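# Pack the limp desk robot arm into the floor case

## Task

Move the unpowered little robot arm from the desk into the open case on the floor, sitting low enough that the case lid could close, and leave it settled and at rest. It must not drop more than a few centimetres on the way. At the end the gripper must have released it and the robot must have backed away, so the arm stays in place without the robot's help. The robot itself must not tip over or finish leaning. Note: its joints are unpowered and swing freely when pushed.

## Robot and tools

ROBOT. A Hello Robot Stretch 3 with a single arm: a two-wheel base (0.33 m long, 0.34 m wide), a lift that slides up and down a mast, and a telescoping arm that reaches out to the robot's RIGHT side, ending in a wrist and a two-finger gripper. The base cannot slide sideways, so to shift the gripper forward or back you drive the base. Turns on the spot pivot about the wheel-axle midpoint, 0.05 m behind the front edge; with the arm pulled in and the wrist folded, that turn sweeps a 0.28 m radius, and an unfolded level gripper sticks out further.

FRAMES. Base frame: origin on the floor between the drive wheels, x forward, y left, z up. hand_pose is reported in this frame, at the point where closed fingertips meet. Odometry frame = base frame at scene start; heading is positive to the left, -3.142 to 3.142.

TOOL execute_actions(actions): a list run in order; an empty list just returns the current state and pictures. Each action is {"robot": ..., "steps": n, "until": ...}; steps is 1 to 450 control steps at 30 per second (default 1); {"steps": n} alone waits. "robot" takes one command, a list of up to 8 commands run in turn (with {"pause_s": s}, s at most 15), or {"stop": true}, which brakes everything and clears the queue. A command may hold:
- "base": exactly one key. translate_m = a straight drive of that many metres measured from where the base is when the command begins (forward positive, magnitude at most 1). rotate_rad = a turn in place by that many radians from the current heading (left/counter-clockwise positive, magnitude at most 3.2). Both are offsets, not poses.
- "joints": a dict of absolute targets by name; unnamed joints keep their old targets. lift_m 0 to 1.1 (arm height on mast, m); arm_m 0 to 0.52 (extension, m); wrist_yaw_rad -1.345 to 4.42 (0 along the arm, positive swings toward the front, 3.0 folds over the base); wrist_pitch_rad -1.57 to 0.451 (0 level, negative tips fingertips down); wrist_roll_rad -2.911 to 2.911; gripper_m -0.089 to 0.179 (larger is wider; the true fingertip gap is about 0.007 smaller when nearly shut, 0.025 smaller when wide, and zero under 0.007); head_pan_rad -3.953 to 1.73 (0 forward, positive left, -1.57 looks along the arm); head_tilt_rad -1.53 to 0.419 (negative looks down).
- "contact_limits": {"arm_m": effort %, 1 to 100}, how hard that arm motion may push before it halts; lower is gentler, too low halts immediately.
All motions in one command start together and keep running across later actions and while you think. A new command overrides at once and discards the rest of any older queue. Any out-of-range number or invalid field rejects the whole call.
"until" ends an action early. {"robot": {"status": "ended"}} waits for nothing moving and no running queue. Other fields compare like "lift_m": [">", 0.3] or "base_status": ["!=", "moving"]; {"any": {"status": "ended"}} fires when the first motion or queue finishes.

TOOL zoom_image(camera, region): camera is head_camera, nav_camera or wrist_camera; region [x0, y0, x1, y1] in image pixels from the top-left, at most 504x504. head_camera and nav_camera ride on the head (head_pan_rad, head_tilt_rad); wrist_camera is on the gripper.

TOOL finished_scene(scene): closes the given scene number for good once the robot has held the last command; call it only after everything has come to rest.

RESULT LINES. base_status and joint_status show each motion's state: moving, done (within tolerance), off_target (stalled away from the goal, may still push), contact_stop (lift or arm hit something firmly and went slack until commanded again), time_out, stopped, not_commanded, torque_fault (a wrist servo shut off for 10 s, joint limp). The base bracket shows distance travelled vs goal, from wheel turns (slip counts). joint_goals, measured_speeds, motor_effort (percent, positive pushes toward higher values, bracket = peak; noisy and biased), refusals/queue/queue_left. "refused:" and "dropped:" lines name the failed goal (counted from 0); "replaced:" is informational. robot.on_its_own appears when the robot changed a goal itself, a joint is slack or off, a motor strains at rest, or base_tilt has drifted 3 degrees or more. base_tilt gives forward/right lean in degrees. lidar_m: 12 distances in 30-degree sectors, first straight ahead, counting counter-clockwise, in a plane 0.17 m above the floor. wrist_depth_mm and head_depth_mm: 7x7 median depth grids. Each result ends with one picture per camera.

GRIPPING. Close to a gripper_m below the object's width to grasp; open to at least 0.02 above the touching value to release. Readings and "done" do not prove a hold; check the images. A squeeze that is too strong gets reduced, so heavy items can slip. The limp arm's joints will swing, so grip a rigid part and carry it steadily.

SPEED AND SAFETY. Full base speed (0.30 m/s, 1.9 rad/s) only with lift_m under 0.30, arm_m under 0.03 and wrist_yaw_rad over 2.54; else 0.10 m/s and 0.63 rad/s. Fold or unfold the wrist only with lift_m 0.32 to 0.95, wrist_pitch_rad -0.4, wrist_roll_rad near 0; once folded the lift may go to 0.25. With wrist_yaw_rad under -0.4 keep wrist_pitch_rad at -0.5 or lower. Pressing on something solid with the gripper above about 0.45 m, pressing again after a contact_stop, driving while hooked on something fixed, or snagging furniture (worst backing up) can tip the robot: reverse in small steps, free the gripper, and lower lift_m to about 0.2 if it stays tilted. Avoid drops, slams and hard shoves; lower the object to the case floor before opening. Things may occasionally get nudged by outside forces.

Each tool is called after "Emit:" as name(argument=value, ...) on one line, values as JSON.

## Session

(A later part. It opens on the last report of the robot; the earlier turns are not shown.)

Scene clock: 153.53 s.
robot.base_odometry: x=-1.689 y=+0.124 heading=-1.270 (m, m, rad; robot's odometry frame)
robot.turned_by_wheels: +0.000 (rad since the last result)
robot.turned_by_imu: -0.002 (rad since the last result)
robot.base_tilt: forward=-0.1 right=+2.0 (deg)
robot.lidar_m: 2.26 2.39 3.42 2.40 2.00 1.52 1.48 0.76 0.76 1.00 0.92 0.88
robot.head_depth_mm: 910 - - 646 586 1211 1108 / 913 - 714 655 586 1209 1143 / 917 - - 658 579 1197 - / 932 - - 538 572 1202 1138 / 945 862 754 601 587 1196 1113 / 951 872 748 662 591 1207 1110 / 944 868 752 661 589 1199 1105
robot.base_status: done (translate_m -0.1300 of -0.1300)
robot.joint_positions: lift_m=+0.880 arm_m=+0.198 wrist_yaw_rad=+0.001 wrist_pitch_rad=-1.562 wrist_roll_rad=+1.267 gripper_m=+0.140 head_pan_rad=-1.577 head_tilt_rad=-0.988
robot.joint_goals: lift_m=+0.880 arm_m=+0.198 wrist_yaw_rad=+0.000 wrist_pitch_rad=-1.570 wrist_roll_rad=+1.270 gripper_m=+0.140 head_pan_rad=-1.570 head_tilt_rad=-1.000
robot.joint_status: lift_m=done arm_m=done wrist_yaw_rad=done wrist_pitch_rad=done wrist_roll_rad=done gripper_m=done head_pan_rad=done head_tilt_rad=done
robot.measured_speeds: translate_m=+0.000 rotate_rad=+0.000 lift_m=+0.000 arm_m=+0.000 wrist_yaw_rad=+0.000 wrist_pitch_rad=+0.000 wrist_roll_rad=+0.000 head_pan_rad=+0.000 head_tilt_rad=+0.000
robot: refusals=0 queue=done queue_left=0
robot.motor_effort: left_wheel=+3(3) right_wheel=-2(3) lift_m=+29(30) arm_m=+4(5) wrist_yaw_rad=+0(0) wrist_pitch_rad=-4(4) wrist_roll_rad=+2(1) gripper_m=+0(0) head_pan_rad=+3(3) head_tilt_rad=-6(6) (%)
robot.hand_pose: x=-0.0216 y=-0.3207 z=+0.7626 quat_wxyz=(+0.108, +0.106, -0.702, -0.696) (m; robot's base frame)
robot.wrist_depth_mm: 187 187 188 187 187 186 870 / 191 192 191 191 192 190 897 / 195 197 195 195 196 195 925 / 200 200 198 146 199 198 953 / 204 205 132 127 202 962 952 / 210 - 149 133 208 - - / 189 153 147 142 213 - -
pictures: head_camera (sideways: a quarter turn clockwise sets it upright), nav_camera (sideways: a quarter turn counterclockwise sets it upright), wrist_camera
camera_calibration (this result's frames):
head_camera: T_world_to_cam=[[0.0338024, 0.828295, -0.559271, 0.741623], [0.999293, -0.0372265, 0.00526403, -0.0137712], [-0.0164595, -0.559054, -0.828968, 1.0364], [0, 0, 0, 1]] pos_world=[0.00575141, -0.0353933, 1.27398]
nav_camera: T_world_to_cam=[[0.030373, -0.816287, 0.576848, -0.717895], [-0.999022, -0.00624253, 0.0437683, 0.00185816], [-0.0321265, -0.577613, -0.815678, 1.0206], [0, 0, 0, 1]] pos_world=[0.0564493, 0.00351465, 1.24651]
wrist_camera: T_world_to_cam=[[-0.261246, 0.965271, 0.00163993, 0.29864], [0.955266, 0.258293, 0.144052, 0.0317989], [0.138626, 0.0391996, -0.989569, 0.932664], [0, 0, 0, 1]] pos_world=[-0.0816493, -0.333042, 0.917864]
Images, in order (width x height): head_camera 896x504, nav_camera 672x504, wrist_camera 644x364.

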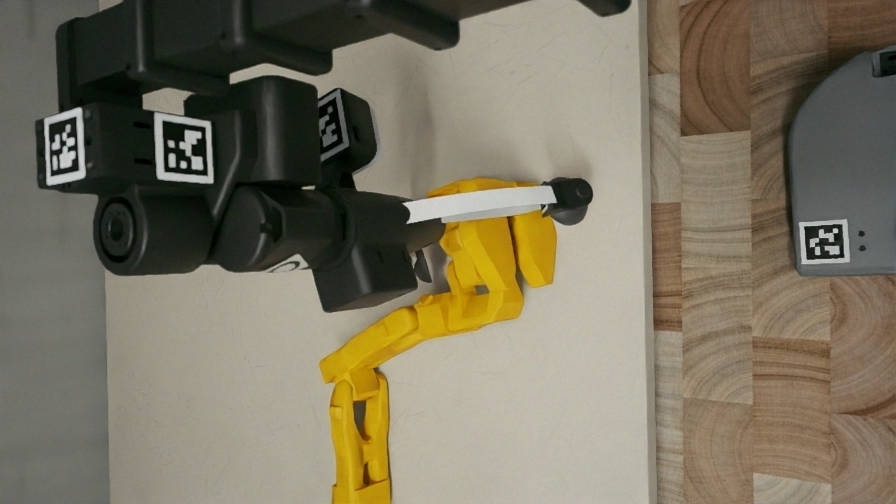

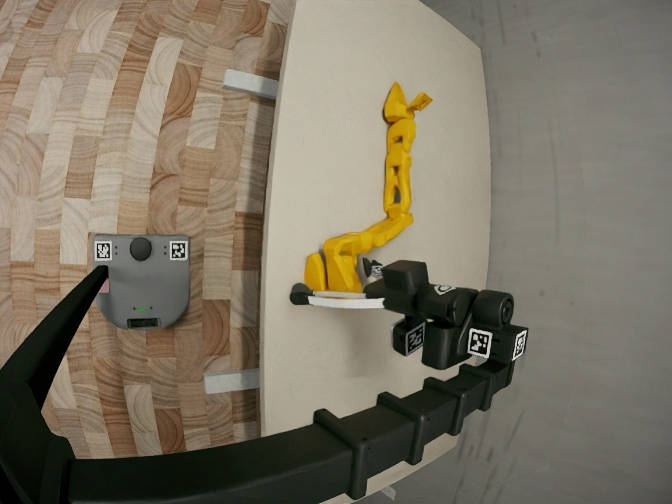

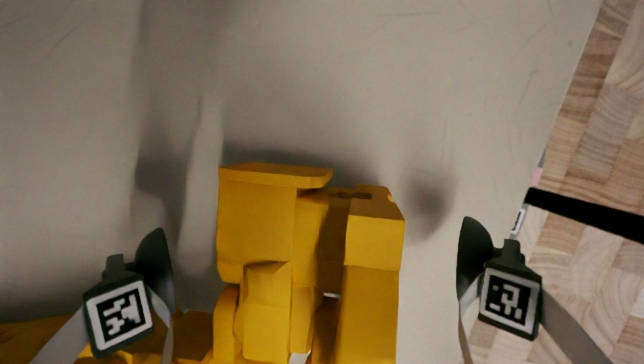

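Emit:
execute_actions(actions=[{"robot":[{"joints":{"lift_m":0.872}},{"joints":{"gripper_m":0.04}},{"base":{"translate_m":0.087},"joints":{"arm_m":0.19}}],"steps":450,"until":{"robot":{"status":"ended"}}}])

Scene clock: 161.33 s.
robot.base_odometry: x=-1.663 y=+0.041 heading=-1.270 (m, m, rad; robot's odometry frame)
robot.turned_by_wheels: +0.000 (rad since the last result)
robot.turned_by_imu: -0.003 (rad since the last result)
robot.base_tilt: forward=-0.1 right=+2.1 (deg)
robot.lidar_m: 2.17 2.31 3.27 2.41 2.13 1.61 1.57 0.82 1.03 1.00 0.82 0.82
robot.head_depth_mm: 936 - - 648 584 1210 1111 / 937 - - 659 586 1214 1153 / 939 - - 649 578 1217 - / 952 - - 524 571 1210 1143 / 952 867 749 604 589 1196 1113 / 949 868 749 659 588 1199 1117 / 954 868 753 661 590 1200 1117
robot.base_status: done (translate_m +0.0870 of +0.0870)
robot.joint_positions: lift_m=+0.872 arm_m=+0.190 wrist_yaw_rad=-0.005 wrist_pitch_rad=-1.556 wrist_roll_rad=+1.284 gripper_m=+0.041 head_pan_rad=-1.577 head_tilt_rad=-0.988
robot.joint_goals: lift_m=+0.872 arm_m=+0.190 wrist_yaw_rad=+0.000 wrist_pitch_rad=-1.570 wrist_roll_rad=+1.270 gripper_m=+0.040 head_pan_rad=-1.570 head_tilt_rad=-1.000
robot.joint_status: lift_m=done arm_m=done wrist_yaw_rad=done wrist_pitch_rad=done wrist_roll_rad=done gripper_m=done head_pan_rad=done head_tilt_rad=done
robot.measured_speeds: translate_m=+0.000 rotate_rad=+0.000 lift_m=+0.000 arm_m=+0.000 wrist_yaw_rad=+0.000 wrist_pitch_rad=+0.000 wrist_roll_rad=+0.000 head_pan_rad=+0.000 head_tilt_rad=+0.000
robot: refusals=0 queue=done queue_left=0
robot.motor_effort: left_wheel=+0(8) right_wheel=+1(5) lift_m=+29(28) arm_m=-5(5) wrist_yaw_rad=+6(6) wrist_pitch_rad=-6(7) wrist_roll_rad=-6(6) gripper_m=-20(94) head_pan_rad=+3(2) head_tilt_rad=-6(7) (%)
robot.hand_pose: x=-0.0215 y=-0.3148 z=+0.7544 quat_wxyz=(+0.100, +0.098, -0.705, -0.695) (m; robot's base frame)
robot.wrist_depth_mm: 181 181 180 180 179 179 857 / 184 186 185 185 184 182 900 / 189 189 190 188 187 186 897 / 193 194 148 168 191 191 931 / 197 197 124 119 110 196 962 / 202 201 125 122 95 961 969 / 185 157 134 134 203 - -
pictures: head_camera (sideways: a quarter turn clockwise sets it upright), nav_camera (sideways: a quarter turn counterclockwise sets it upright), wrist_camera
camera_calibration (this result's frames):
head_camera: T_world_to_cam=[[0.0338019, 0.828295, -0.559271, 0.741624], [0.999293, -0.0372259, 0.00526403, -0.0137712], [-0.0164592, -0.559054, -0.828968, 1.0364], [0, 0, 0, 1]] pos_world=[0.00575143, -0.0353933, 1.27398]
nav_camera: T_world_to_cam=[[0.0303735, -0.816287, 0.576848, -0.717895], [-0.999022, -0.00624312, 0.0437683, 0.00185815], [-0.0321262, -0.577613, -0.815678, 1.0206], [0, 0, 0, 1]] pos_world=[0.0564493, 0.00351467, 1.24651]
wrist_camera: T_world_to_cam=[[-0.239419, 0.970908, -0.00410081, 0.299558], [0.96083, 0.237536, 0.142765, 0.0258872], [0.139586, 0.0302404, -0.989748, 0.921697], [0, 0, 0, 1]] pos_world=[-0.0818089, -0.324865, 0.90978]
Images, in order (width x height): head_camera 896x504, nav_camera 672x504, wrist_camera 644x364.

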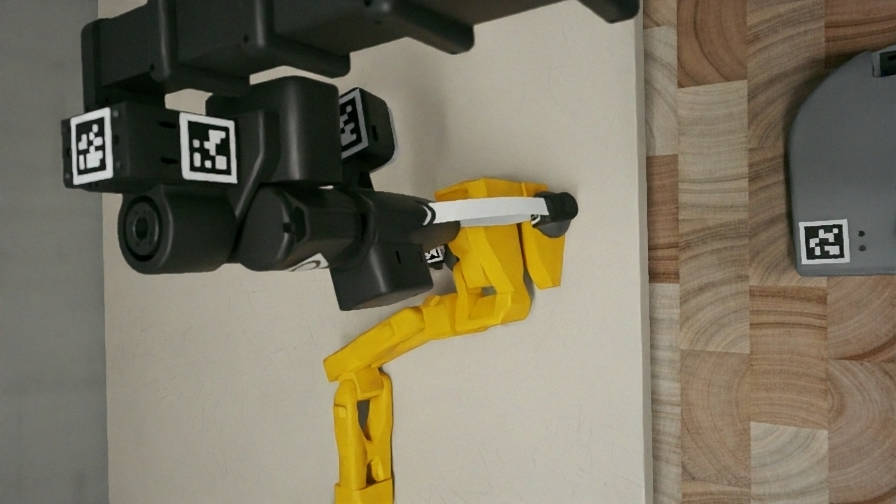

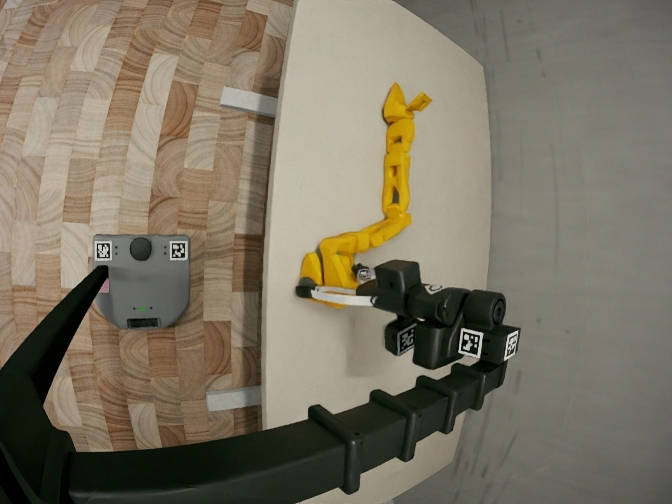

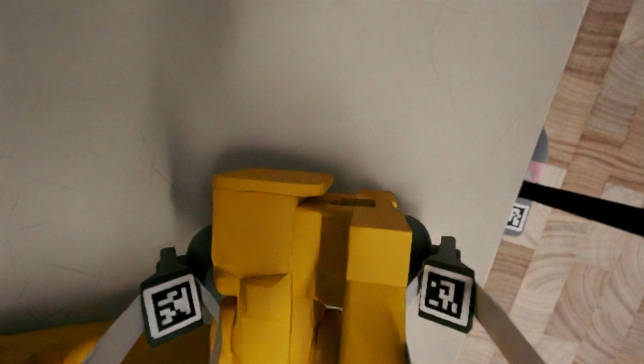

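Emit:
execute_actions(actions=[{"robot":[{"base":{"translate_m":0.004}},{"base":{"translate_m":0.004}},{"base":{"translate_m":0.004}},{"base":{"translate_m":0.004}},{"base":{"translate_m":0.004}},{"base":{"translate_m":0.004}},{"base":{"translate_m":0.004}},{"base":{"translate_m":0.004}}],"steps":450,"until":{"robot":{"status":"ended"}}},{"robot":[{"base":{"translate_m":0.004}},{"base":{"translate_m":0.004}},{"base":{"translate_m":0.004}},{"base":{"translate_m":0.004}},{"base":{"translate_m":0.004}},{"base":{"translate_m":0.004}},{"base":{"translate_m":0.004}},{"base":{"translate_m":0.004}}],"steps":450,"until":{"robot":{"status":"ended"}}}])

Scene clock: 194.43 s.
robot.base_odometry: x=-1.644 y=-0.020 heading=-1.270 (m, m, rad; robot's odometry frame)
robot.turned_by_wheels: +0.000 (rad since the last result)
robot.turned_by_imu: -0.004 (rad since the last result)
robot.base_tilt: forward=-0.1 right=+2.0 (deg)
robot.lidar_m: 2.10 2.25 3.17 2.43 2.21 1.68 1.64 0.87 1.03 1.01 0.77 1.51
robot.head_depth_mm: 940 - - 644 586 1215 1104 / 942 - - 654 586 1208 1151 / 936 - - 653 579 1223 - / 952 - - 524 570 1226 1139 / 954 868 750 594 588 1223 1110 / 951 867 747 660 589 1220 1110 / 954 867 753 661 591 1208 1111
robot.base_status: done (translate_m +0.0040 of +0.0040)
robot.joint_positions: lift_m=+0.872 arm_m=+0.190 wrist_yaw_rad=-0.005 wrist_pitch_rad=-1.556 wrist_roll_rad=+1.284 gripper_m=+0.041 head_pan_rad=-1.577 head_tilt_rad=-0.988
robot.joint_goals: lift_m=+0.872 arm_m=+0.190 wrist_yaw_rad=+0.000 wrist_pitch_rad=-1.570 wrist_roll_rad=+1.270 gripper_m=+0.040 head_pan_rad=-1.570 head_tilt_rad=-1.000
robot.joint_status: lift_m=done arm_m=done wrist_yaw_rad=done wrist_pitch_rad=done wrist_roll_rad=done gripper_m=done head_pan_rad=done head_tilt_rad=done
robot.measured_speeds: translate_m=+0.000 rotate_rad=+0.000 lift_m=+0.000 arm_m=+0.000 wrist_yaw_rad=+0.000 wrist_pitch_rad=+0.000 wrist_roll_rad=+0.000 head_pan_rad=+0.000 head_tilt_rad=+0.000
robot: refusals=0 queue=done queue_left=0
robot.motor_effort: left_wheel=+0(4) right_wheel=+2(5) lift_m=+29(29) arm_m=-5(5) wrist_yaw_rad=+6(6) wrist_pitch_rad=-6(6) wrist_roll_rad=-6(6) gripper_m=-21(21) head_pan_rad=+3(3) head_tilt_rad=-6(6) (%)
robot.hand_pose: x=-0.0215 y=-0.3148 z=+0.7544 quat_wxyz=(+0.100, +0.098, -0.705, -0.695) (m; robot's base frame)
robot.wrist_depth_mm: 181 181 181 181 180 179 873 / 185 185 185 183 183 182 875 / 188 189 187 186 187 187 905 / 193 193 148 168 191 190 916 / 196 197 123 119 111 567 921 / 202 202 125 122 95 971 980 / 184 157 134 134 204 976 988
pictures: head_camera (sideways: a quarter turn clockwise sets it upright), nav_camera (sideways: a quarter turn counterclockwise sets it upright), wrist_camera
camera_calibration (this result's frames):
head_camera: T_world_to_cam=[[0.033802, 0.828295, -0.559271, 0.741623], [0.999293, -0.037226, 0.00526403, -0.0137712], [-0.0164592, -0.559054, -0.828968, 1.0364], [0, 0, 0, 1]] pos_world=[0.00575142, -0.0353933, 1.27398]
nav_camera: T_world_to_cam=[[0.0303734, -0.816287, 0.576848, -0.717895], [-0.999022, -0.00624301, 0.0437683, 0.00185816], [-0.0321262, -0.577613, -0.815678, 1.0206], [0, 0, 0, 1]] pos_world=[0.0564493, 0.00351468, 1.24651]
wrist_camera: T_world_to_cam=[[-0.239416, 0.970908, -0.00410081, 0.299558], [0.960831, 0.237534, 0.142765, 0.0258865], [0.139586, 0.0302401, -0.989748, 0.921697], [0, 0, 0, 1]] pos_world=[-0.0818089, -0.324865, 0.90978]
Images, in order (width x height): head_camera 896x504, nav_camera 672x504, wrist_camera 644x364.

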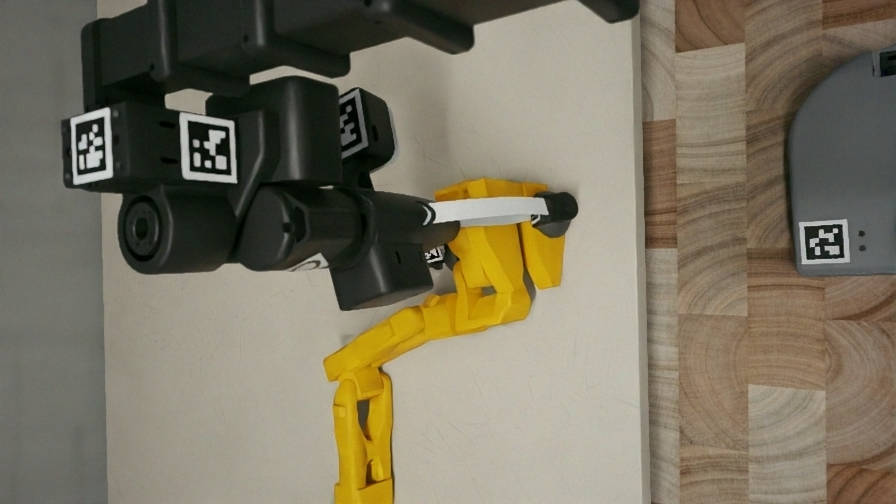

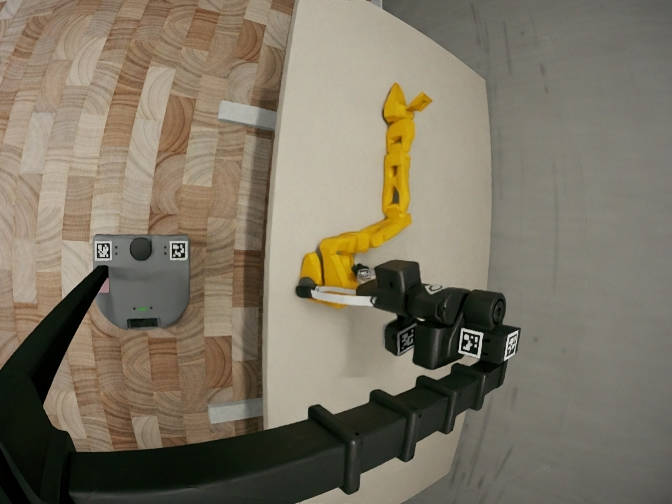

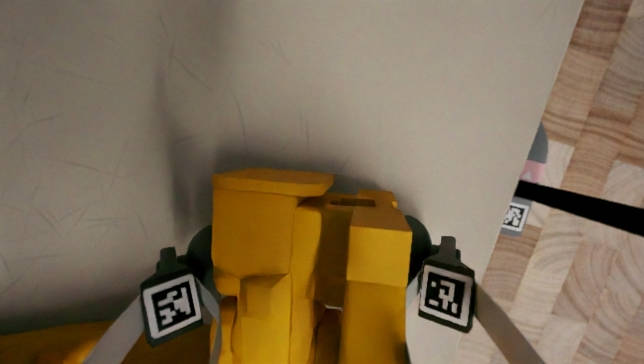

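Emit:
execute_actions(actions=[{"robot":[{"joints":{"gripper_m":0.11}},{"joints":{"lift_m":0.96}},{"base":{"translate_m":0.085},"joints":{"arm_m":0.312,"wrist_roll_rad":-0.51,"gripper_m":0.09}}],"steps":450,"until":{"robot":{"status":"ended"}}}])

Scene clock: 222.93 s.
robot.base_odometry: x=-1.619 y=-0.101 heading=-1.270 (m, m, rad; robot's odometry frame)
robot.turned_by_wheels: +0.000 (rad since the last result)
robot.turned_by_imu: -0.002 (rad since the last result)
robot.base_tilt: forward=+0.0 right=+2.0 (deg)
robot.lidar_m: 2.02 2.15 3.07 2.46 2.33 1.76 1.72 0.94 1.04 1.01 0.72 1.51
robot.head_depth_mm: 953 860 744 655 584 1211 1105 / 964 861 743 571 578 1207 1151 / 970 842 730 582 578 1221 - / - - 746 638 589 1222 1140 / 940 865 748 659 587 1221 1116 / 952 865 751 661 589 1220 1114 / 952 872 748 663 591 1219 1110
robot.base_status: done (translate_m +0.0850 of +0.0850)
robot.joint_positions: lift_m=+0.960 arm_m=+0.312 wrist_yaw_rad=-0.001 wrist_pitch_rad=-1.562 wrist_roll_rad=-0.507 gripper_m=+0.090 head_pan_rad=-1.577 head_tilt_rad=-0.988
robot.joint_goals: lift_m=+0.960 arm_m=+0.312 wrist_yaw_rad=+0.000 wrist_pitch_rad=-1.570 wrist_roll_rad=-0.510 gripper_m=+0.090 head_pan_rad=-1.570 head_tilt_rad=-1.000
robot.joint_status: lift_m=done arm_m=done wrist_yaw_rad=done wrist_pitch_rad=done wrist_roll_rad=done gripper_m=done head_pan_rad=done head_tilt_rad=done
robot.measured_speeds: translate_m=+0.000 rotate_rad=+0.000 lift_m=+0.000 arm_m=+0.000 wrist_yaw_rad=+0.000 wrist_pitch_rad=+0.000 wrist_roll_rad=+0.000 head_pan_rad=+0.000 head_tilt_rad=+0.000
robot: refusals=0 queue=done queue_left=0
robot.motor_effort: left_wheel=+3(5) right_wheel=-2(4) lift_m=+47(48) arm_m=+4(4) wrist_yaw_rad=+3(7) wrist_pitch_rad=-3(7) wrist_roll_rad=-1(5) gripper_m=+0(83) head_pan_rad=+3(2) head_tilt_rad=-7(6) (%)
robot.hand_pose: x=-0.0215 y=-0.4348 z=+0.8420 quat_wxyz=(+0.612, +0.607, -0.360, -0.358) (m; robot's base frame)
robot.wrist_depth_mm: 226 209 261 264 268 268 272 / 263 262 264 269 273 273 277 / 269 272 270 227 277 278 281 / 276 277 277 279 284 286 287 / 280 283 284 285 287 294 296 / 286 288 291 290 295 299 299 / 292 295 296 252 304 307 309
pictures: head_camera (sideways: a quarter turn clockwise sets it upright), nav_camera (sideways: a quarter turn counterclockwise sets it upright), wrist_camera
camera_calibration (this result's frames):
head_camera: T_world_to_cam=[[0.0338006, 0.828305, -0.559257, 0.741605], [0.999293, -0.0372243, 0.00526348, -0.0137705], [-0.0164582, -0.559039, -0.828978, 1.03641], [0, 0, 0, 1]] pos_world=[0.00575149, -0.0353928, 1.27398]
nav_camera: T_world_to_cam=[[0.0303748, -0.816297, 0.576833, -0.717876], [-0.999022, -0.00624556, 0.0437681, 0.00185844], [-0.0321251, -0.577599, -0.815688, 1.02061], [0, 0, 0, 1]] pos_world=[0.0564493, 0.00351574, 1.24651]
wrist_camera: T_world_to_cam=[[-0.893488, -0.448877, 0.0137342, -0.229983], [-0.44273, 0.885556, 0.140642, 0.295239], [-0.0752932, 0.119581, -0.989965, 1.04636], [0, 0, 0, 1]] pos_world=[0.00400722, -0.489809, 0.997493]
Images, in order (width x height): head_camera 896x504, nav_camera 672x504, wrist_camera 644x364.

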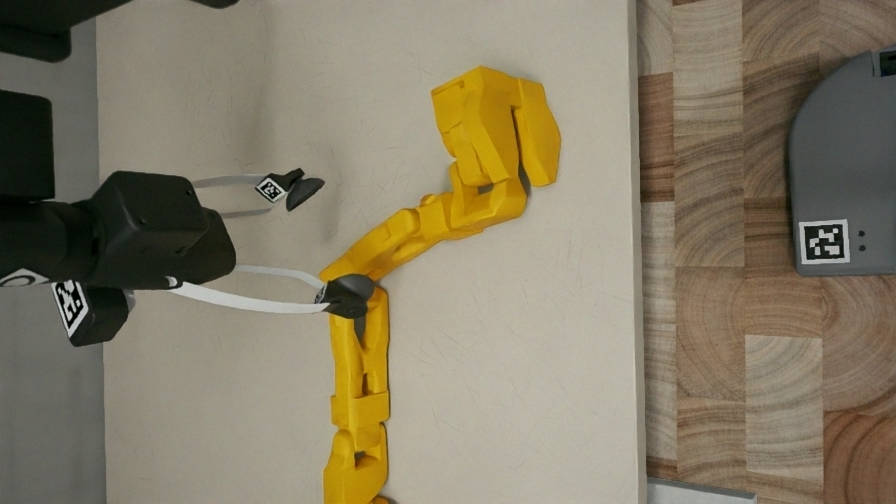

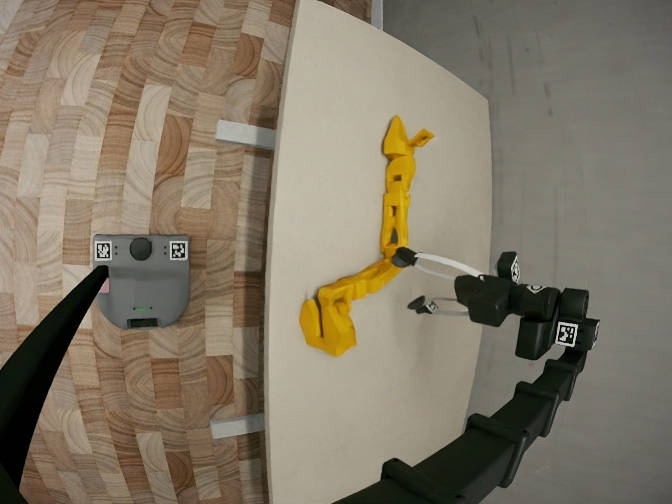

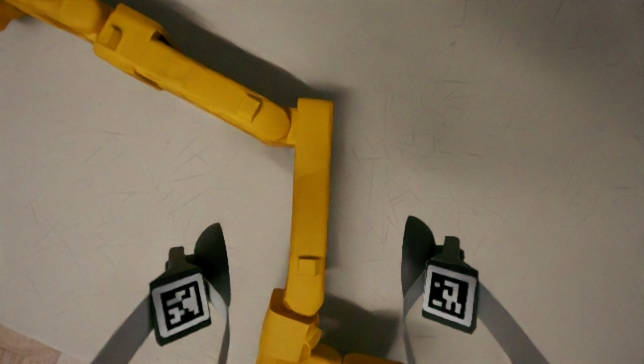

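Emit:
execute_actions(actions=[{"robot":[{"joints":{"lift_m":0.868}},{"joints":{"gripper_m":-0.02}},{"joints":{"wrist_roll_rad":-0.3}},{"joints":{"wrist_roll_rad":-0.1}},{"joints":{"wrist_roll_rad":0.1}},{"joints":{"wrist_roll_rad":0.3}}],"steps":450,"until":{"robot":{"status":"ended"}}}])

Scene clock: 233.77 s.
robot.base_odometry: x=-1.619 y=-0.101 heading=-1.270 (m, m, rad; robot's odometry frame)
robot.turned_by_wheels: +0.000 (rad since the last result)
robot.turned_by_imu: -0.002 (rad since the last result)
robot.base_tilt: forward=+0.0 right=+2.0 (deg)
robot.lidar_m: 2.02 2.15 3.06 2.47 2.33 1.77 1.72 0.94 1.04 1.01 0.72 1.52
robot.head_depth_mm: 941 - - 644 585 1209 1107 / - 832 743 570 576 1211 1149 / - 823 747 580 577 1214 - / - - 671 635 588 1213 1132 / 955 876 748 659 589 1213 1111 / 950 872 749 661 588 1221 1116 / 954 870 750 660 589 1220 1110
robot.base_status: done (translate_m +0.0850 of +0.0850)
robot.joint_positions: lift_m=+0.868 arm_m=+0.312 wrist_yaw_rad=+0.007 wrist_pitch_rad=-1.571 wrist_roll_rad=-0.322 gripper_m=-0.019 head_pan_rad=-1.577 head_tilt_rad=-0.988
robot.joint_goals: lift_m=+0.868 arm_m=+0.312 wrist_yaw_rad=+0.000 wrist_pitch_rad=-1.570 wrist_roll_rad=-0.300 gripper_m=-0.020 head_pan_rad=-1.570 head_tilt_rad=-1.000
robot.joint_status: lift_m=done arm_m=done wrist_yaw_rad=done wrist_pitch_rad=done wrist_roll_rad=off_target gripper_m=done head_pan_rad=done head_tilt_rad=done
robot.measured_speeds: translate_m=+0.000 rotate_rad=+0.000 lift_m=+0.000 arm_m=+0.000 wrist_yaw_rad=+0.000 wrist_pitch_rad=+0.000 wrist_roll_rad=+0.000 head_pan_rad=+0.000 head_tilt_rad=+0.000
robot: refusals=0 queue=dropped queue_left=0
robot.motor_effort: left_wheel=+4(4) right_wheel=-3(4) lift_m=+32(48) arm_m=+3(3) wrist_yaw_rad=-7(8) wrist_pitch_rad=+0(3) wrist_roll_rad=+9(9) gripper_m=-19(93) head_pan_rad=+3(2) head_tilt_rad=-7(7) (%)
robot.hand_pose: x=-0.0217 y=-0.4327 z=+0.7507 quat_wxyz=(+0.575, +0.575, -0.411, -0.412) (m; robot's base frame)
robot.wrist_depth_mm: 172 173 174 175 177 179 180 / 120 118 177 178 181 182 183 / 180 120 126 128 185 186 188 / 184 185 186 127 189 190 192 / 189 189 190 124 193 194 196 / 192 194 195 122 197 199 201 / 195 198 200 122 204 203 206
pictures: head_camera (sideways: a quarter turn clockwise sets it upright), nav_camera (sideways: a quarter turn counterclockwise sets it upright), wrist_camera
dropped: robot: command 2 of its queue: wrist_roll_rad: off_target
camera_calibration (this result's frames):
head_camera: T_world_to_cam=[[0.0338005, 0.828305, -0.559257, 0.741605], [0.999293, -0.0372242, 0.00526348, -0.0137705], [-0.0164581, -0.559039, -0.828978, 1.03641], [0, 0, 0, 1]] pos_world=[0.00575149, -0.0353928, 1.27398]
nav_camera: T_world_to_cam=[[0.0303749, -0.816297, 0.576833, -0.717876], [-0.999022, -0.00624569, 0.0437681, 0.00185844], [-0.032125, -0.577599, -0.815688, 1.02061], [0, 0, 0, 1]] pos_world=[0.0564493, 0.00351575, 1.24651]
wrist_camera: T_world_to_cam=[[-0.958574, -0.284661, 0.0102147, -0.155695], [-0.280103, 0.948528, 0.147772, 0.331557], [-0.0517539, 0.138789, -0.988969, 0.963808], [0, 0, 0, 1]] pos_world=[-0.00649414, -0.492578, 0.905771]
Images, in order (width x height): head_camera 896x504, nav_camera 672x504, wrist_camera 644x364.

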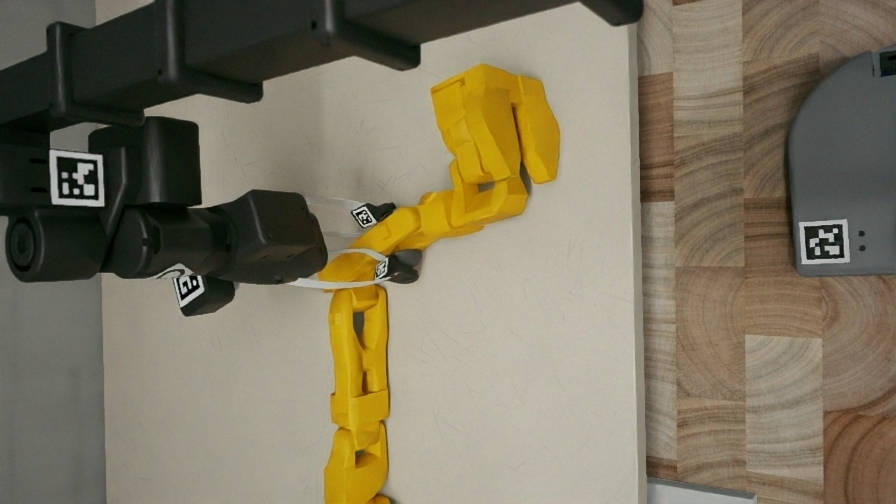

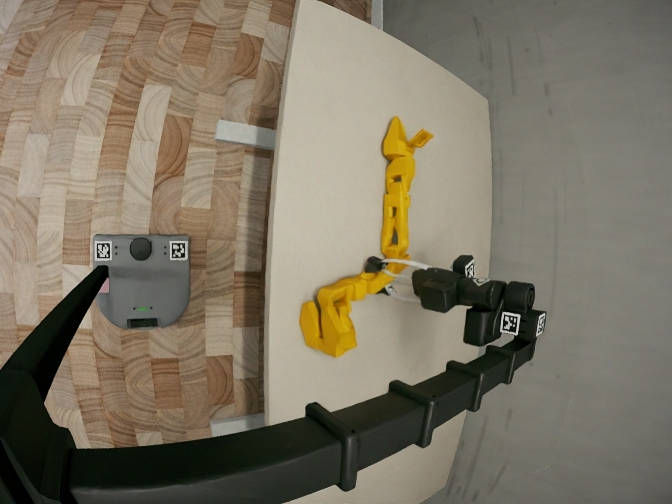

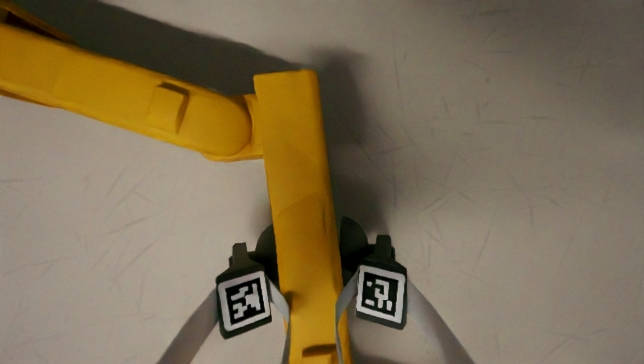

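Emit:
execute_actions(actions=[{"robot":{"joints":{"gripper_m":-0.05}},"steps":20},{"robot":{"joints":{"wrist_roll_rad":0.0}},"steps":40},{"robot":{"joints":{"wrist_roll_rad":0.3}},"steps":45}])

Scene clock: 241.53 s.
robot.base_odometry: x=-1.619 y=-0.101 heading=-1.270 (m, m, rad; robot's odometry frame)
robot.turned_by_wheels: +0.000 (rad since the last result)
robot.turned_by_imu: -0.002 (rad since the last result)
robot.base_tilt: forward=-0.1 right=+2.1 (deg)
robot.lidar_m: 2.02 2.14 3.05 2.46 2.33 1.76 1.72 0.94 1.04 1.01 0.72 1.52
robot.head_depth_mm: 942 - - 644 587 1215 1110 / - 832 745 653 586 1214 1150 / - 821 743 655 569 1211 - / - - 663 583 552 1214 1133 / 948 866 709 658 581 1219 1105 / 951 865 716 658 591 1224 1115 / 952 868 724 661 590 1217 1108
robot.base_status: done (translate_m +0.0850 of +0.0850)
robot.joint_positions: lift_m=+0.868 arm_m=+0.312 wrist_yaw_rad=+0.003 wrist_pitch_rad=-1.575 wrist_roll_rad=+0.294 gripper_m=-0.036 head_pan_rad=-1.577 head_tilt_rad=-0.988
robot.joint_goals: lift_m=+0.868 arm_m=+0.312 wrist_yaw_rad=+0.000 wrist_pitch_rad=-1.570 wrist_roll_rad=+0.300 gripper_m=-0.037 head_pan_rad=-1.570 head_tilt_rad=-1.000
robot.joint_status: lift_m=done arm_m=done wrist_yaw_rad=done wrist_pitch_rad=done wrist_roll_rad=done gripper_m=done head_pan_rad=done head_tilt_rad=done
robot.measured_speeds: translate_m=+0.000 rotate_rad=+0.000 lift_m=+0.000 arm_m=+0.000 wrist_yaw_rad=+0.000 wrist_pitch_rad=+0.000 wrist_roll_rad=+0.000 head_pan_rad=+0.000 head_tilt_rad=+0.000
robot: refusals=0 queue=done queue_left=0
robot.on_its_own: gripper_m is held at -0.037, not at your -0.050, by its stall guard, which is still easing
robot.motor_effort: left_wheel=+3(4) right_wheel=-2(2) lift_m=+32(31) arm_m=+3(4) wrist_yaw_rad=-3(11) wrist_pitch_rad=+2(3) wrist_roll_rad=+2(11) gripper_m=-23(100) head_pan_rad=+3(3) head_tilt_rad=-6(6) (%)
robot.hand_pose: x=-0.0217 y=-0.4315 z=+0.7508 quat_wxyz=(+0.421, +0.423, -0.566, -0.569) (m; robot's base frame)
robot.wrist_depth_mm: 173 174 175 176 176 178 178 / 175 176 177 178 180 181 182 / 124 120 126 126 185 185 186 / 185 185 187 127 189 189 191 / 189 190 191 124 193 194 195 / 194 194 194 122 197 199 199 / 198 199 201 123 202 202 204
pictures: head_camera (sideways: a quarter turn clockwise sets it upright), nav_camera (sideways: a quarter turn counterclockwise sets it upright), wrist_camera
camera_calibration (this result's frames):
head_camera: T_world_to_cam=[[0.0338008, 0.828305, -0.559257, 0.741604], [0.999293, -0.0372245, 0.00526348, -0.0137705], [-0.0164583, -0.559039, -0.828978, 1.03641], [0, 0, 0, 1]] pos_world=[0.00575148, -0.0353928, 1.27398]
nav_camera: T_world_to_cam=[[0.0303746, -0.816297, 0.576833, -0.717876], [-0.999022, -0.00624533, 0.0437681, 0.00185844], [-0.0321252, -0.577599, -0.815688, 1.02061], [0, 0, 0, 1]] pos_world=[0.0564493, 0.00351573, 1.24651]
wrist_camera: T_world_to_cam=[[-0.945634, 0.325015, 0.0118554, 0.1068], [0.323005, 0.934278, 0.150969, 0.335039], [0.037991, 0.146591, -0.988467, 0.96869], [0, 0, 0, 1]] pos_world=[-0.0440273, -0.489732, 0.905672]
Images, in order (width x height): head_camera 896x504, nav_camera 672x504, wrist_camera 644x364.

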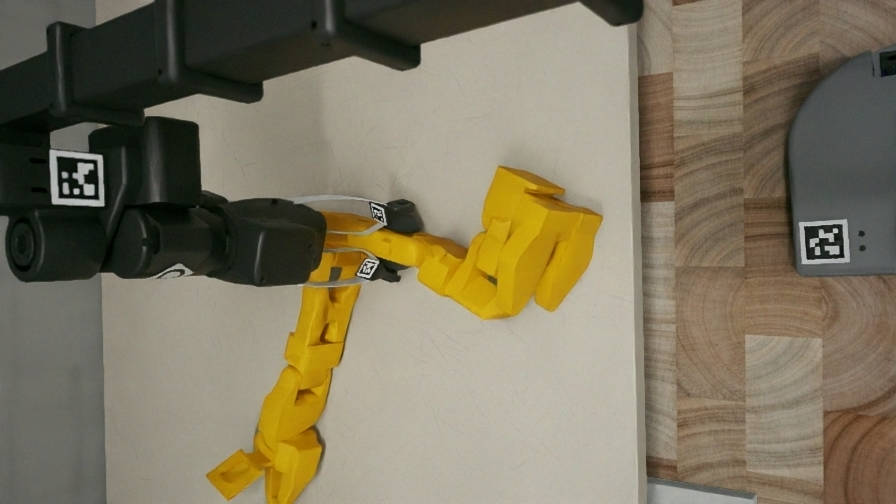

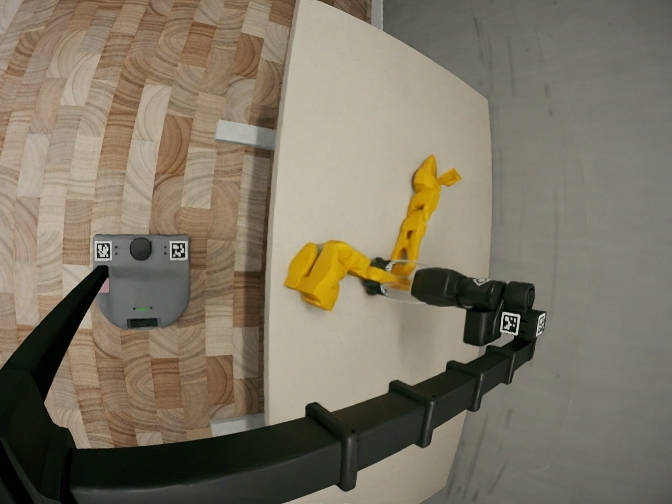

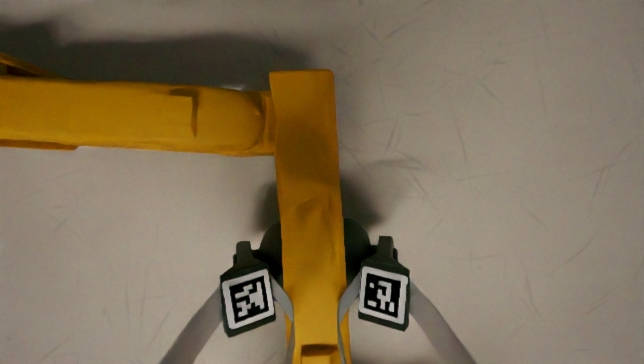

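Emit:
execute_actions(actions=[{"robot":{"joints":{"wrist_roll_rad":0.5,"arm_m":0.33}},"steps":35},{"robot":{"joints":{"wrist_roll_rad":0.7,"arm_m":0.35}},"steps":35},{"robot":{"joints":{"wrist_roll_rad":0.9}},"steps":35},{"robot":{"joints":{"wrist_roll_rad":1.1}},"steps":35},{"robot":{"joints":{"wrist_roll_rad":1.3}},"steps":35}])

Scene clock: 252.80 s.
robot.base_odometry: x=-1.619 y=-0.101 heading=-1.270 (m, m, rad; robot's odometry frame)
robot.turned_by_wheels: +0.000 (rad since the last result)
robot.turned_by_imu: -0.003 (rad since the last result)
robot.base_tilt: forward=-0.1 right=+2.0 (deg)
robot.lidar_m: 2.02 2.16 3.04 2.45 2.32 1.76 1.72 0.94 1.04 1.01 0.72 1.52
robot.head_depth_mm: 942 - - 643 586 1209 1107 / - 861 745 655 585 1212 1147 / - - 705 657 587 1217 - / - - 674 658 588 1213 1146 / 956 848 746 637 589 1222 1108 / 955 865 751 601 589 1218 1113 / 954 871 751 658 589 1225 1115
robot.base_status: done (translate_m +0.0850 of +0.0850)
robot.joint_positions: lift_m=+0.868 arm_m=+0.350 wrist_yaw_rad=+0.003 wrist_pitch_rad=-1.572 wrist_roll_rad=+1.295 gripper_m=-0.027 head_pan_rad=-1.577 head_tilt_rad=-0.988
robot.joint_goals: lift_m=+0.868 arm_m=+0.350 wrist_yaw_rad=+0.000 wrist_pitch_rad=-1.570 wrist_roll_rad=+1.300 gripper_m=-0.028 head_pan_rad=-1.570 head_tilt_rad=-1.000
robot.joint_status: lift_m=done arm_m=done wrist_yaw_rad=done wrist_pitch_rad=done wrist_roll_rad=done gripper_m=done head_pan_rad=done head_tilt_rad=done
robot.measured_speeds: translate_m=+0.000 rotate_rad=+0.000 lift_m=+0.000 arm_m=+0.000 wrist_yaw_rad=+0.000 wrist_pitch_rad=+0.000 wrist_roll_rad=+0.000 head_pan_rad=+0.000 head_tilt_rad=+0.000
robot: refusals=0 queue=done queue_left=0
robot.on_its_own: gripper_m is held at -0.028, not at your -0.050, by its stall guard, which is not easing now
robot.motor_effort: left_wheel=+3(4) right_wheel=-2(3) lift_m=+31(31) arm_m=+5(5) wrist_yaw_rad=-3(8) wrist_pitch_rad=+1(3) wrist_roll_rad=+2(11) gripper_m=-20(23) head_pan_rad=+3(3) head_tilt_rad=-6(7) (%)
robot.hand_pose: x=-0.0216 y=-0.4699 z=+0.7507 quat_wxyz=(+0.098, +0.098, -0.699, -0.701) (m; robot's base frame)
robot.wrist_depth_mm: 174 175 175 175 175 176 175 / 177 178 177 177 179 180 181 / 126 121 125 126 183 183 185 / 130 186 186 126 188 187 189 / 191 191 190 124 192 193 193 / 196 194 195 121 197 197 198 / 199 200 201 123 202 203 203
pictures: head_camera (sideways: a quarter turn clockwise sets it upright), nav_camera (sideways: a quarter turn counterclockwise sets it upright), wrist_camera
camera_calibration (this result's frames):
head_camera: T_world_to_cam=[[0.0338006, 0.828305, -0.559256, 0.741604], [0.999293, -0.0372243, 0.00526347, -0.0137705], [-0.0164582, -0.559039, -0.828978, 1.03641], [0, 0, 0, 1]] pos_world=[0.00575149, -0.0353928, 1.27398]
nav_camera: T_world_to_cam=[[0.0303748, -0.816297, 0.576833, -0.717876], [-0.999022, -0.00624557, 0.0437681, 0.00185844], [-0.0321251, -0.577599, -0.815688, 1.02061], [0, 0, 0, 1]] pos_world=[0.0564493, 0.00351575, 1.24651]
wrist_camera: T_world_to_cam=[[-0.235752, 0.971737, 0.0121995, 0.438304], [0.961703, 0.231475, 0.146791, 0.0575586], [0.139818, 0.0463384, -0.989092, 0.929821], [0, 0, 0, 1]] pos_world=[-0.0820289, -0.482326, 0.905883]
Images, in order (width x height): head_camera 896x504, nav_camera 672x504, wrist_camera 644x364.

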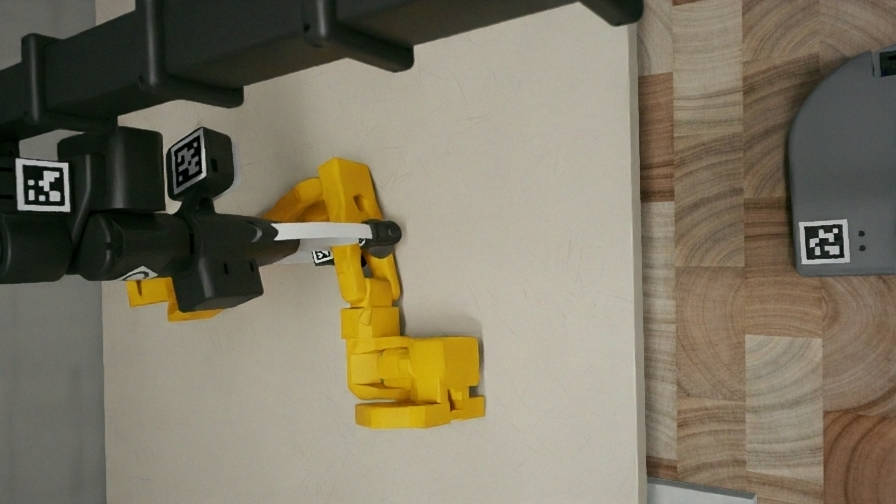

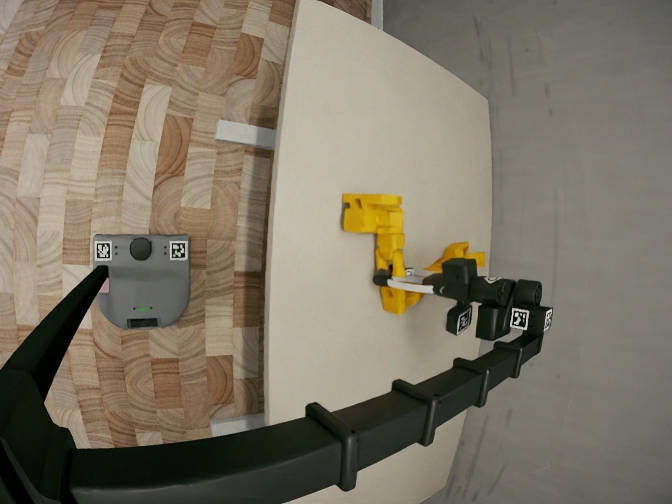

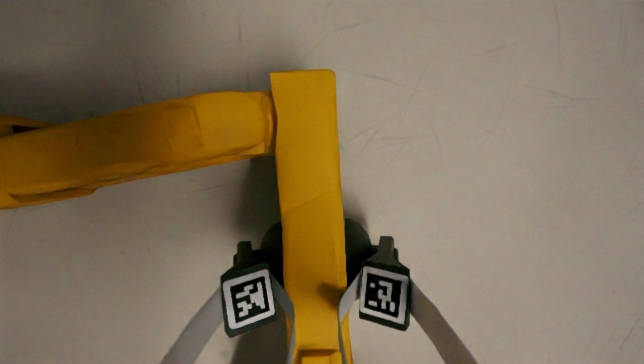

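Emit:
execute_actions(actions=[{"robot":[{"joints":{"gripper_m":0.06}},{"joints":{"lift_m":0.95}},{"base":{"translate_m":-0.015},"joints":{"arm_m":0.40,"wrist_roll_rad":2.02,"gripper_m":0.179}}],"steps":450,"until":{"robot":{"status":"ended"}}}])

Scene clock: 280.83 s.
robot.base_odometry: x=-1.623 y=-0.087 heading=-1.270 (m, m, rad; robot's odometry frame)
robot.turned_by_wheels: +0.000 (rad since the last result)
robot.turned_by_imu: -0.002 (rad since the last result)
robot.base_tilt: forward=-0.1 right=+2.1 (deg)
robot.lidar_m: 2.04 2.17 3.07 2.45 2.30 1.75 1.71 0.93 1.04 1.01 0.73 1.51
robot.head_depth_mm: 965 860 743 660 586 1218 1111 / 940 859 744 655 585 1213 1156 / 917 845 733 656 587 1213 - / - 823 686 659 587 1215 1138 / 949 831 745 653 588 1221 1108 / 954 868 749 599 589 1221 1105 / 954 872 752 649 590 1222 1115
robot.base_status: done (translate_m -0.0150 of -0.0150)
robot.joint_positions: lift_m=+0.950 arm_m=+0.400 wrist_yaw_rad=+0.001 wrist_pitch_rad=-1.569 wrist_roll_rad=+2.016 gripper_m=+0.179 head_pan_rad=-1.577 head_tilt_rad=-0.988
robot.joint_goals: lift_m=+0.950 arm_m=+0.400 wrist_yaw_rad=+0.000 wrist_pitch_rad=-1.570 wrist_roll_rad=+2.020 gripper_m=+0.179 head_pan_rad=-1.570 head_tilt_rad=-1.000
robot.joint_status: lift_m=done arm_m=done wrist_yaw_rad=done wrist_pitch_rad=done wrist_roll_rad=done gripper_m=done head_pan_rad=done head_tilt_rad=done
robot.measured_speeds: translate_m=+0.000 rotate_rad=+0.000 lift_m=+0.000 arm_m=+0.000 wrist_yaw_rad=+0.000 wrist_pitch_rad=+0.000 wrist_roll_rad=+0.000 head_pan_rad=+0.000 head_tilt_rad=+0.000
robot: refusals=0 queue=done queue_left=0
robot.motor_effort: left_wheel=+3(4) right_wheel=-2(6) lift_m=+46(48) arm_m=+3(5) wrist_yaw_rad=-1(2) wrist_pitch_rad=+0(1) wrist_roll_rad=+1(3) gripper_m=+0(86) head_pan_rad=+3(3) head_tilt_rad=-7(6) (%)
robot.hand_pose: x=-0.0215 y=-0.5206 z=+0.8321 quat_wxyz=(-0.156, -0.156, -0.690, -0.689) (m; robot's base frame)
robot.wrist_depth_mm: 250 249 251 250 253 252 253 / 254 256 257 256 257 259 259 / 263 262 263 214 264 264 264 / 269 270 266 212 268 271 270 / 274 276 224 279 203 278 277 / - 282 260 283 284 210 205 / - 226 293 291 293 222 217
pictures: head_camera (sideways: a quarter turn clockwise sets it upright), nav_camera (sideways: a quarter turn counterclockwise sets it upright), wrist_camera
camera_calibration (this result's frames):
head_camera: T_world_to_cam=[[0.0337972, 0.828305, -0.559257, 0.741605], [0.999293, -0.0372202, 0.00526348, -0.0137705], [-0.0164559, -0.559039, -0.828978, 1.03641], [0, 0, 0, 1]] pos_world=[0.00575163, -0.0353928, 1.27398]
nav_camera: T_world_to_cam=[[0.0303781, -0.816297, 0.576833, -0.717876], [-0.999022, -0.00624961, 0.0437681, 0.00185844], [-0.0321228, -0.577599, -0.815688, 1.02061], [0, 0, 0, 1]] pos_world=[0.0564492, 0.00351594, 1.24651]
wrist_camera: T_world_to_cam=[[0.46543, 0.885043, 0.00860193, 0.459618], [0.874921, -0.461532, 0.146631, -0.305329], [0.133745, -0.0607203, -0.989154, 0.956837], [0, 0, 0, 1]] pos_world=[-0.0747532, -0.489601, 0.987276]
Images, in order (width x height): head_camera 896x504, nav_camera 672x504, wrist_camera 644x364.

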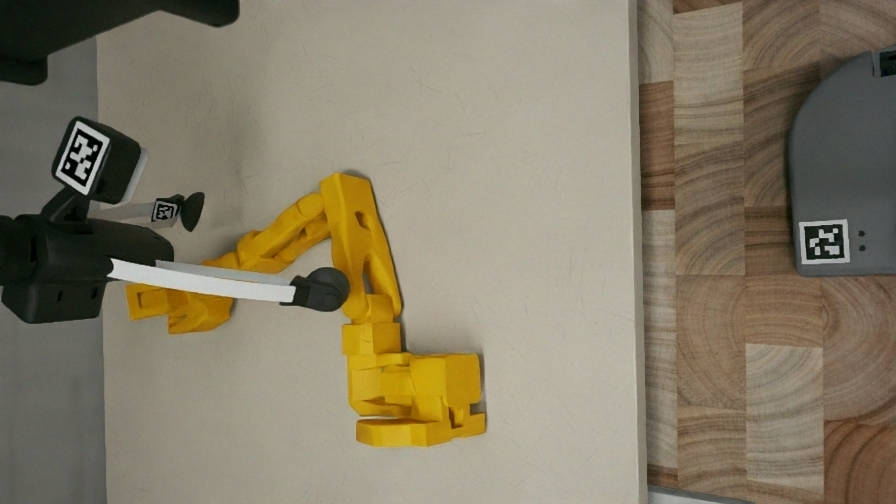

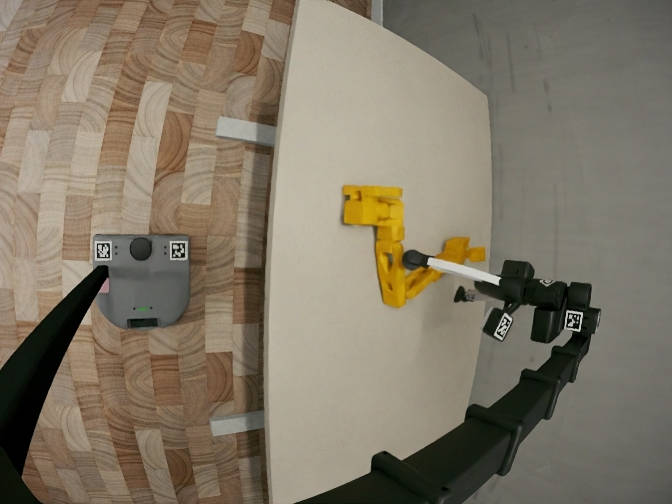

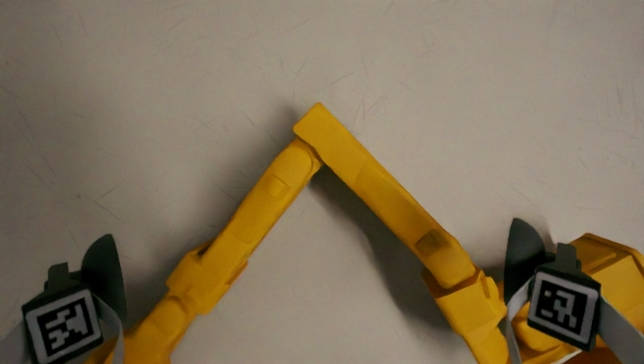

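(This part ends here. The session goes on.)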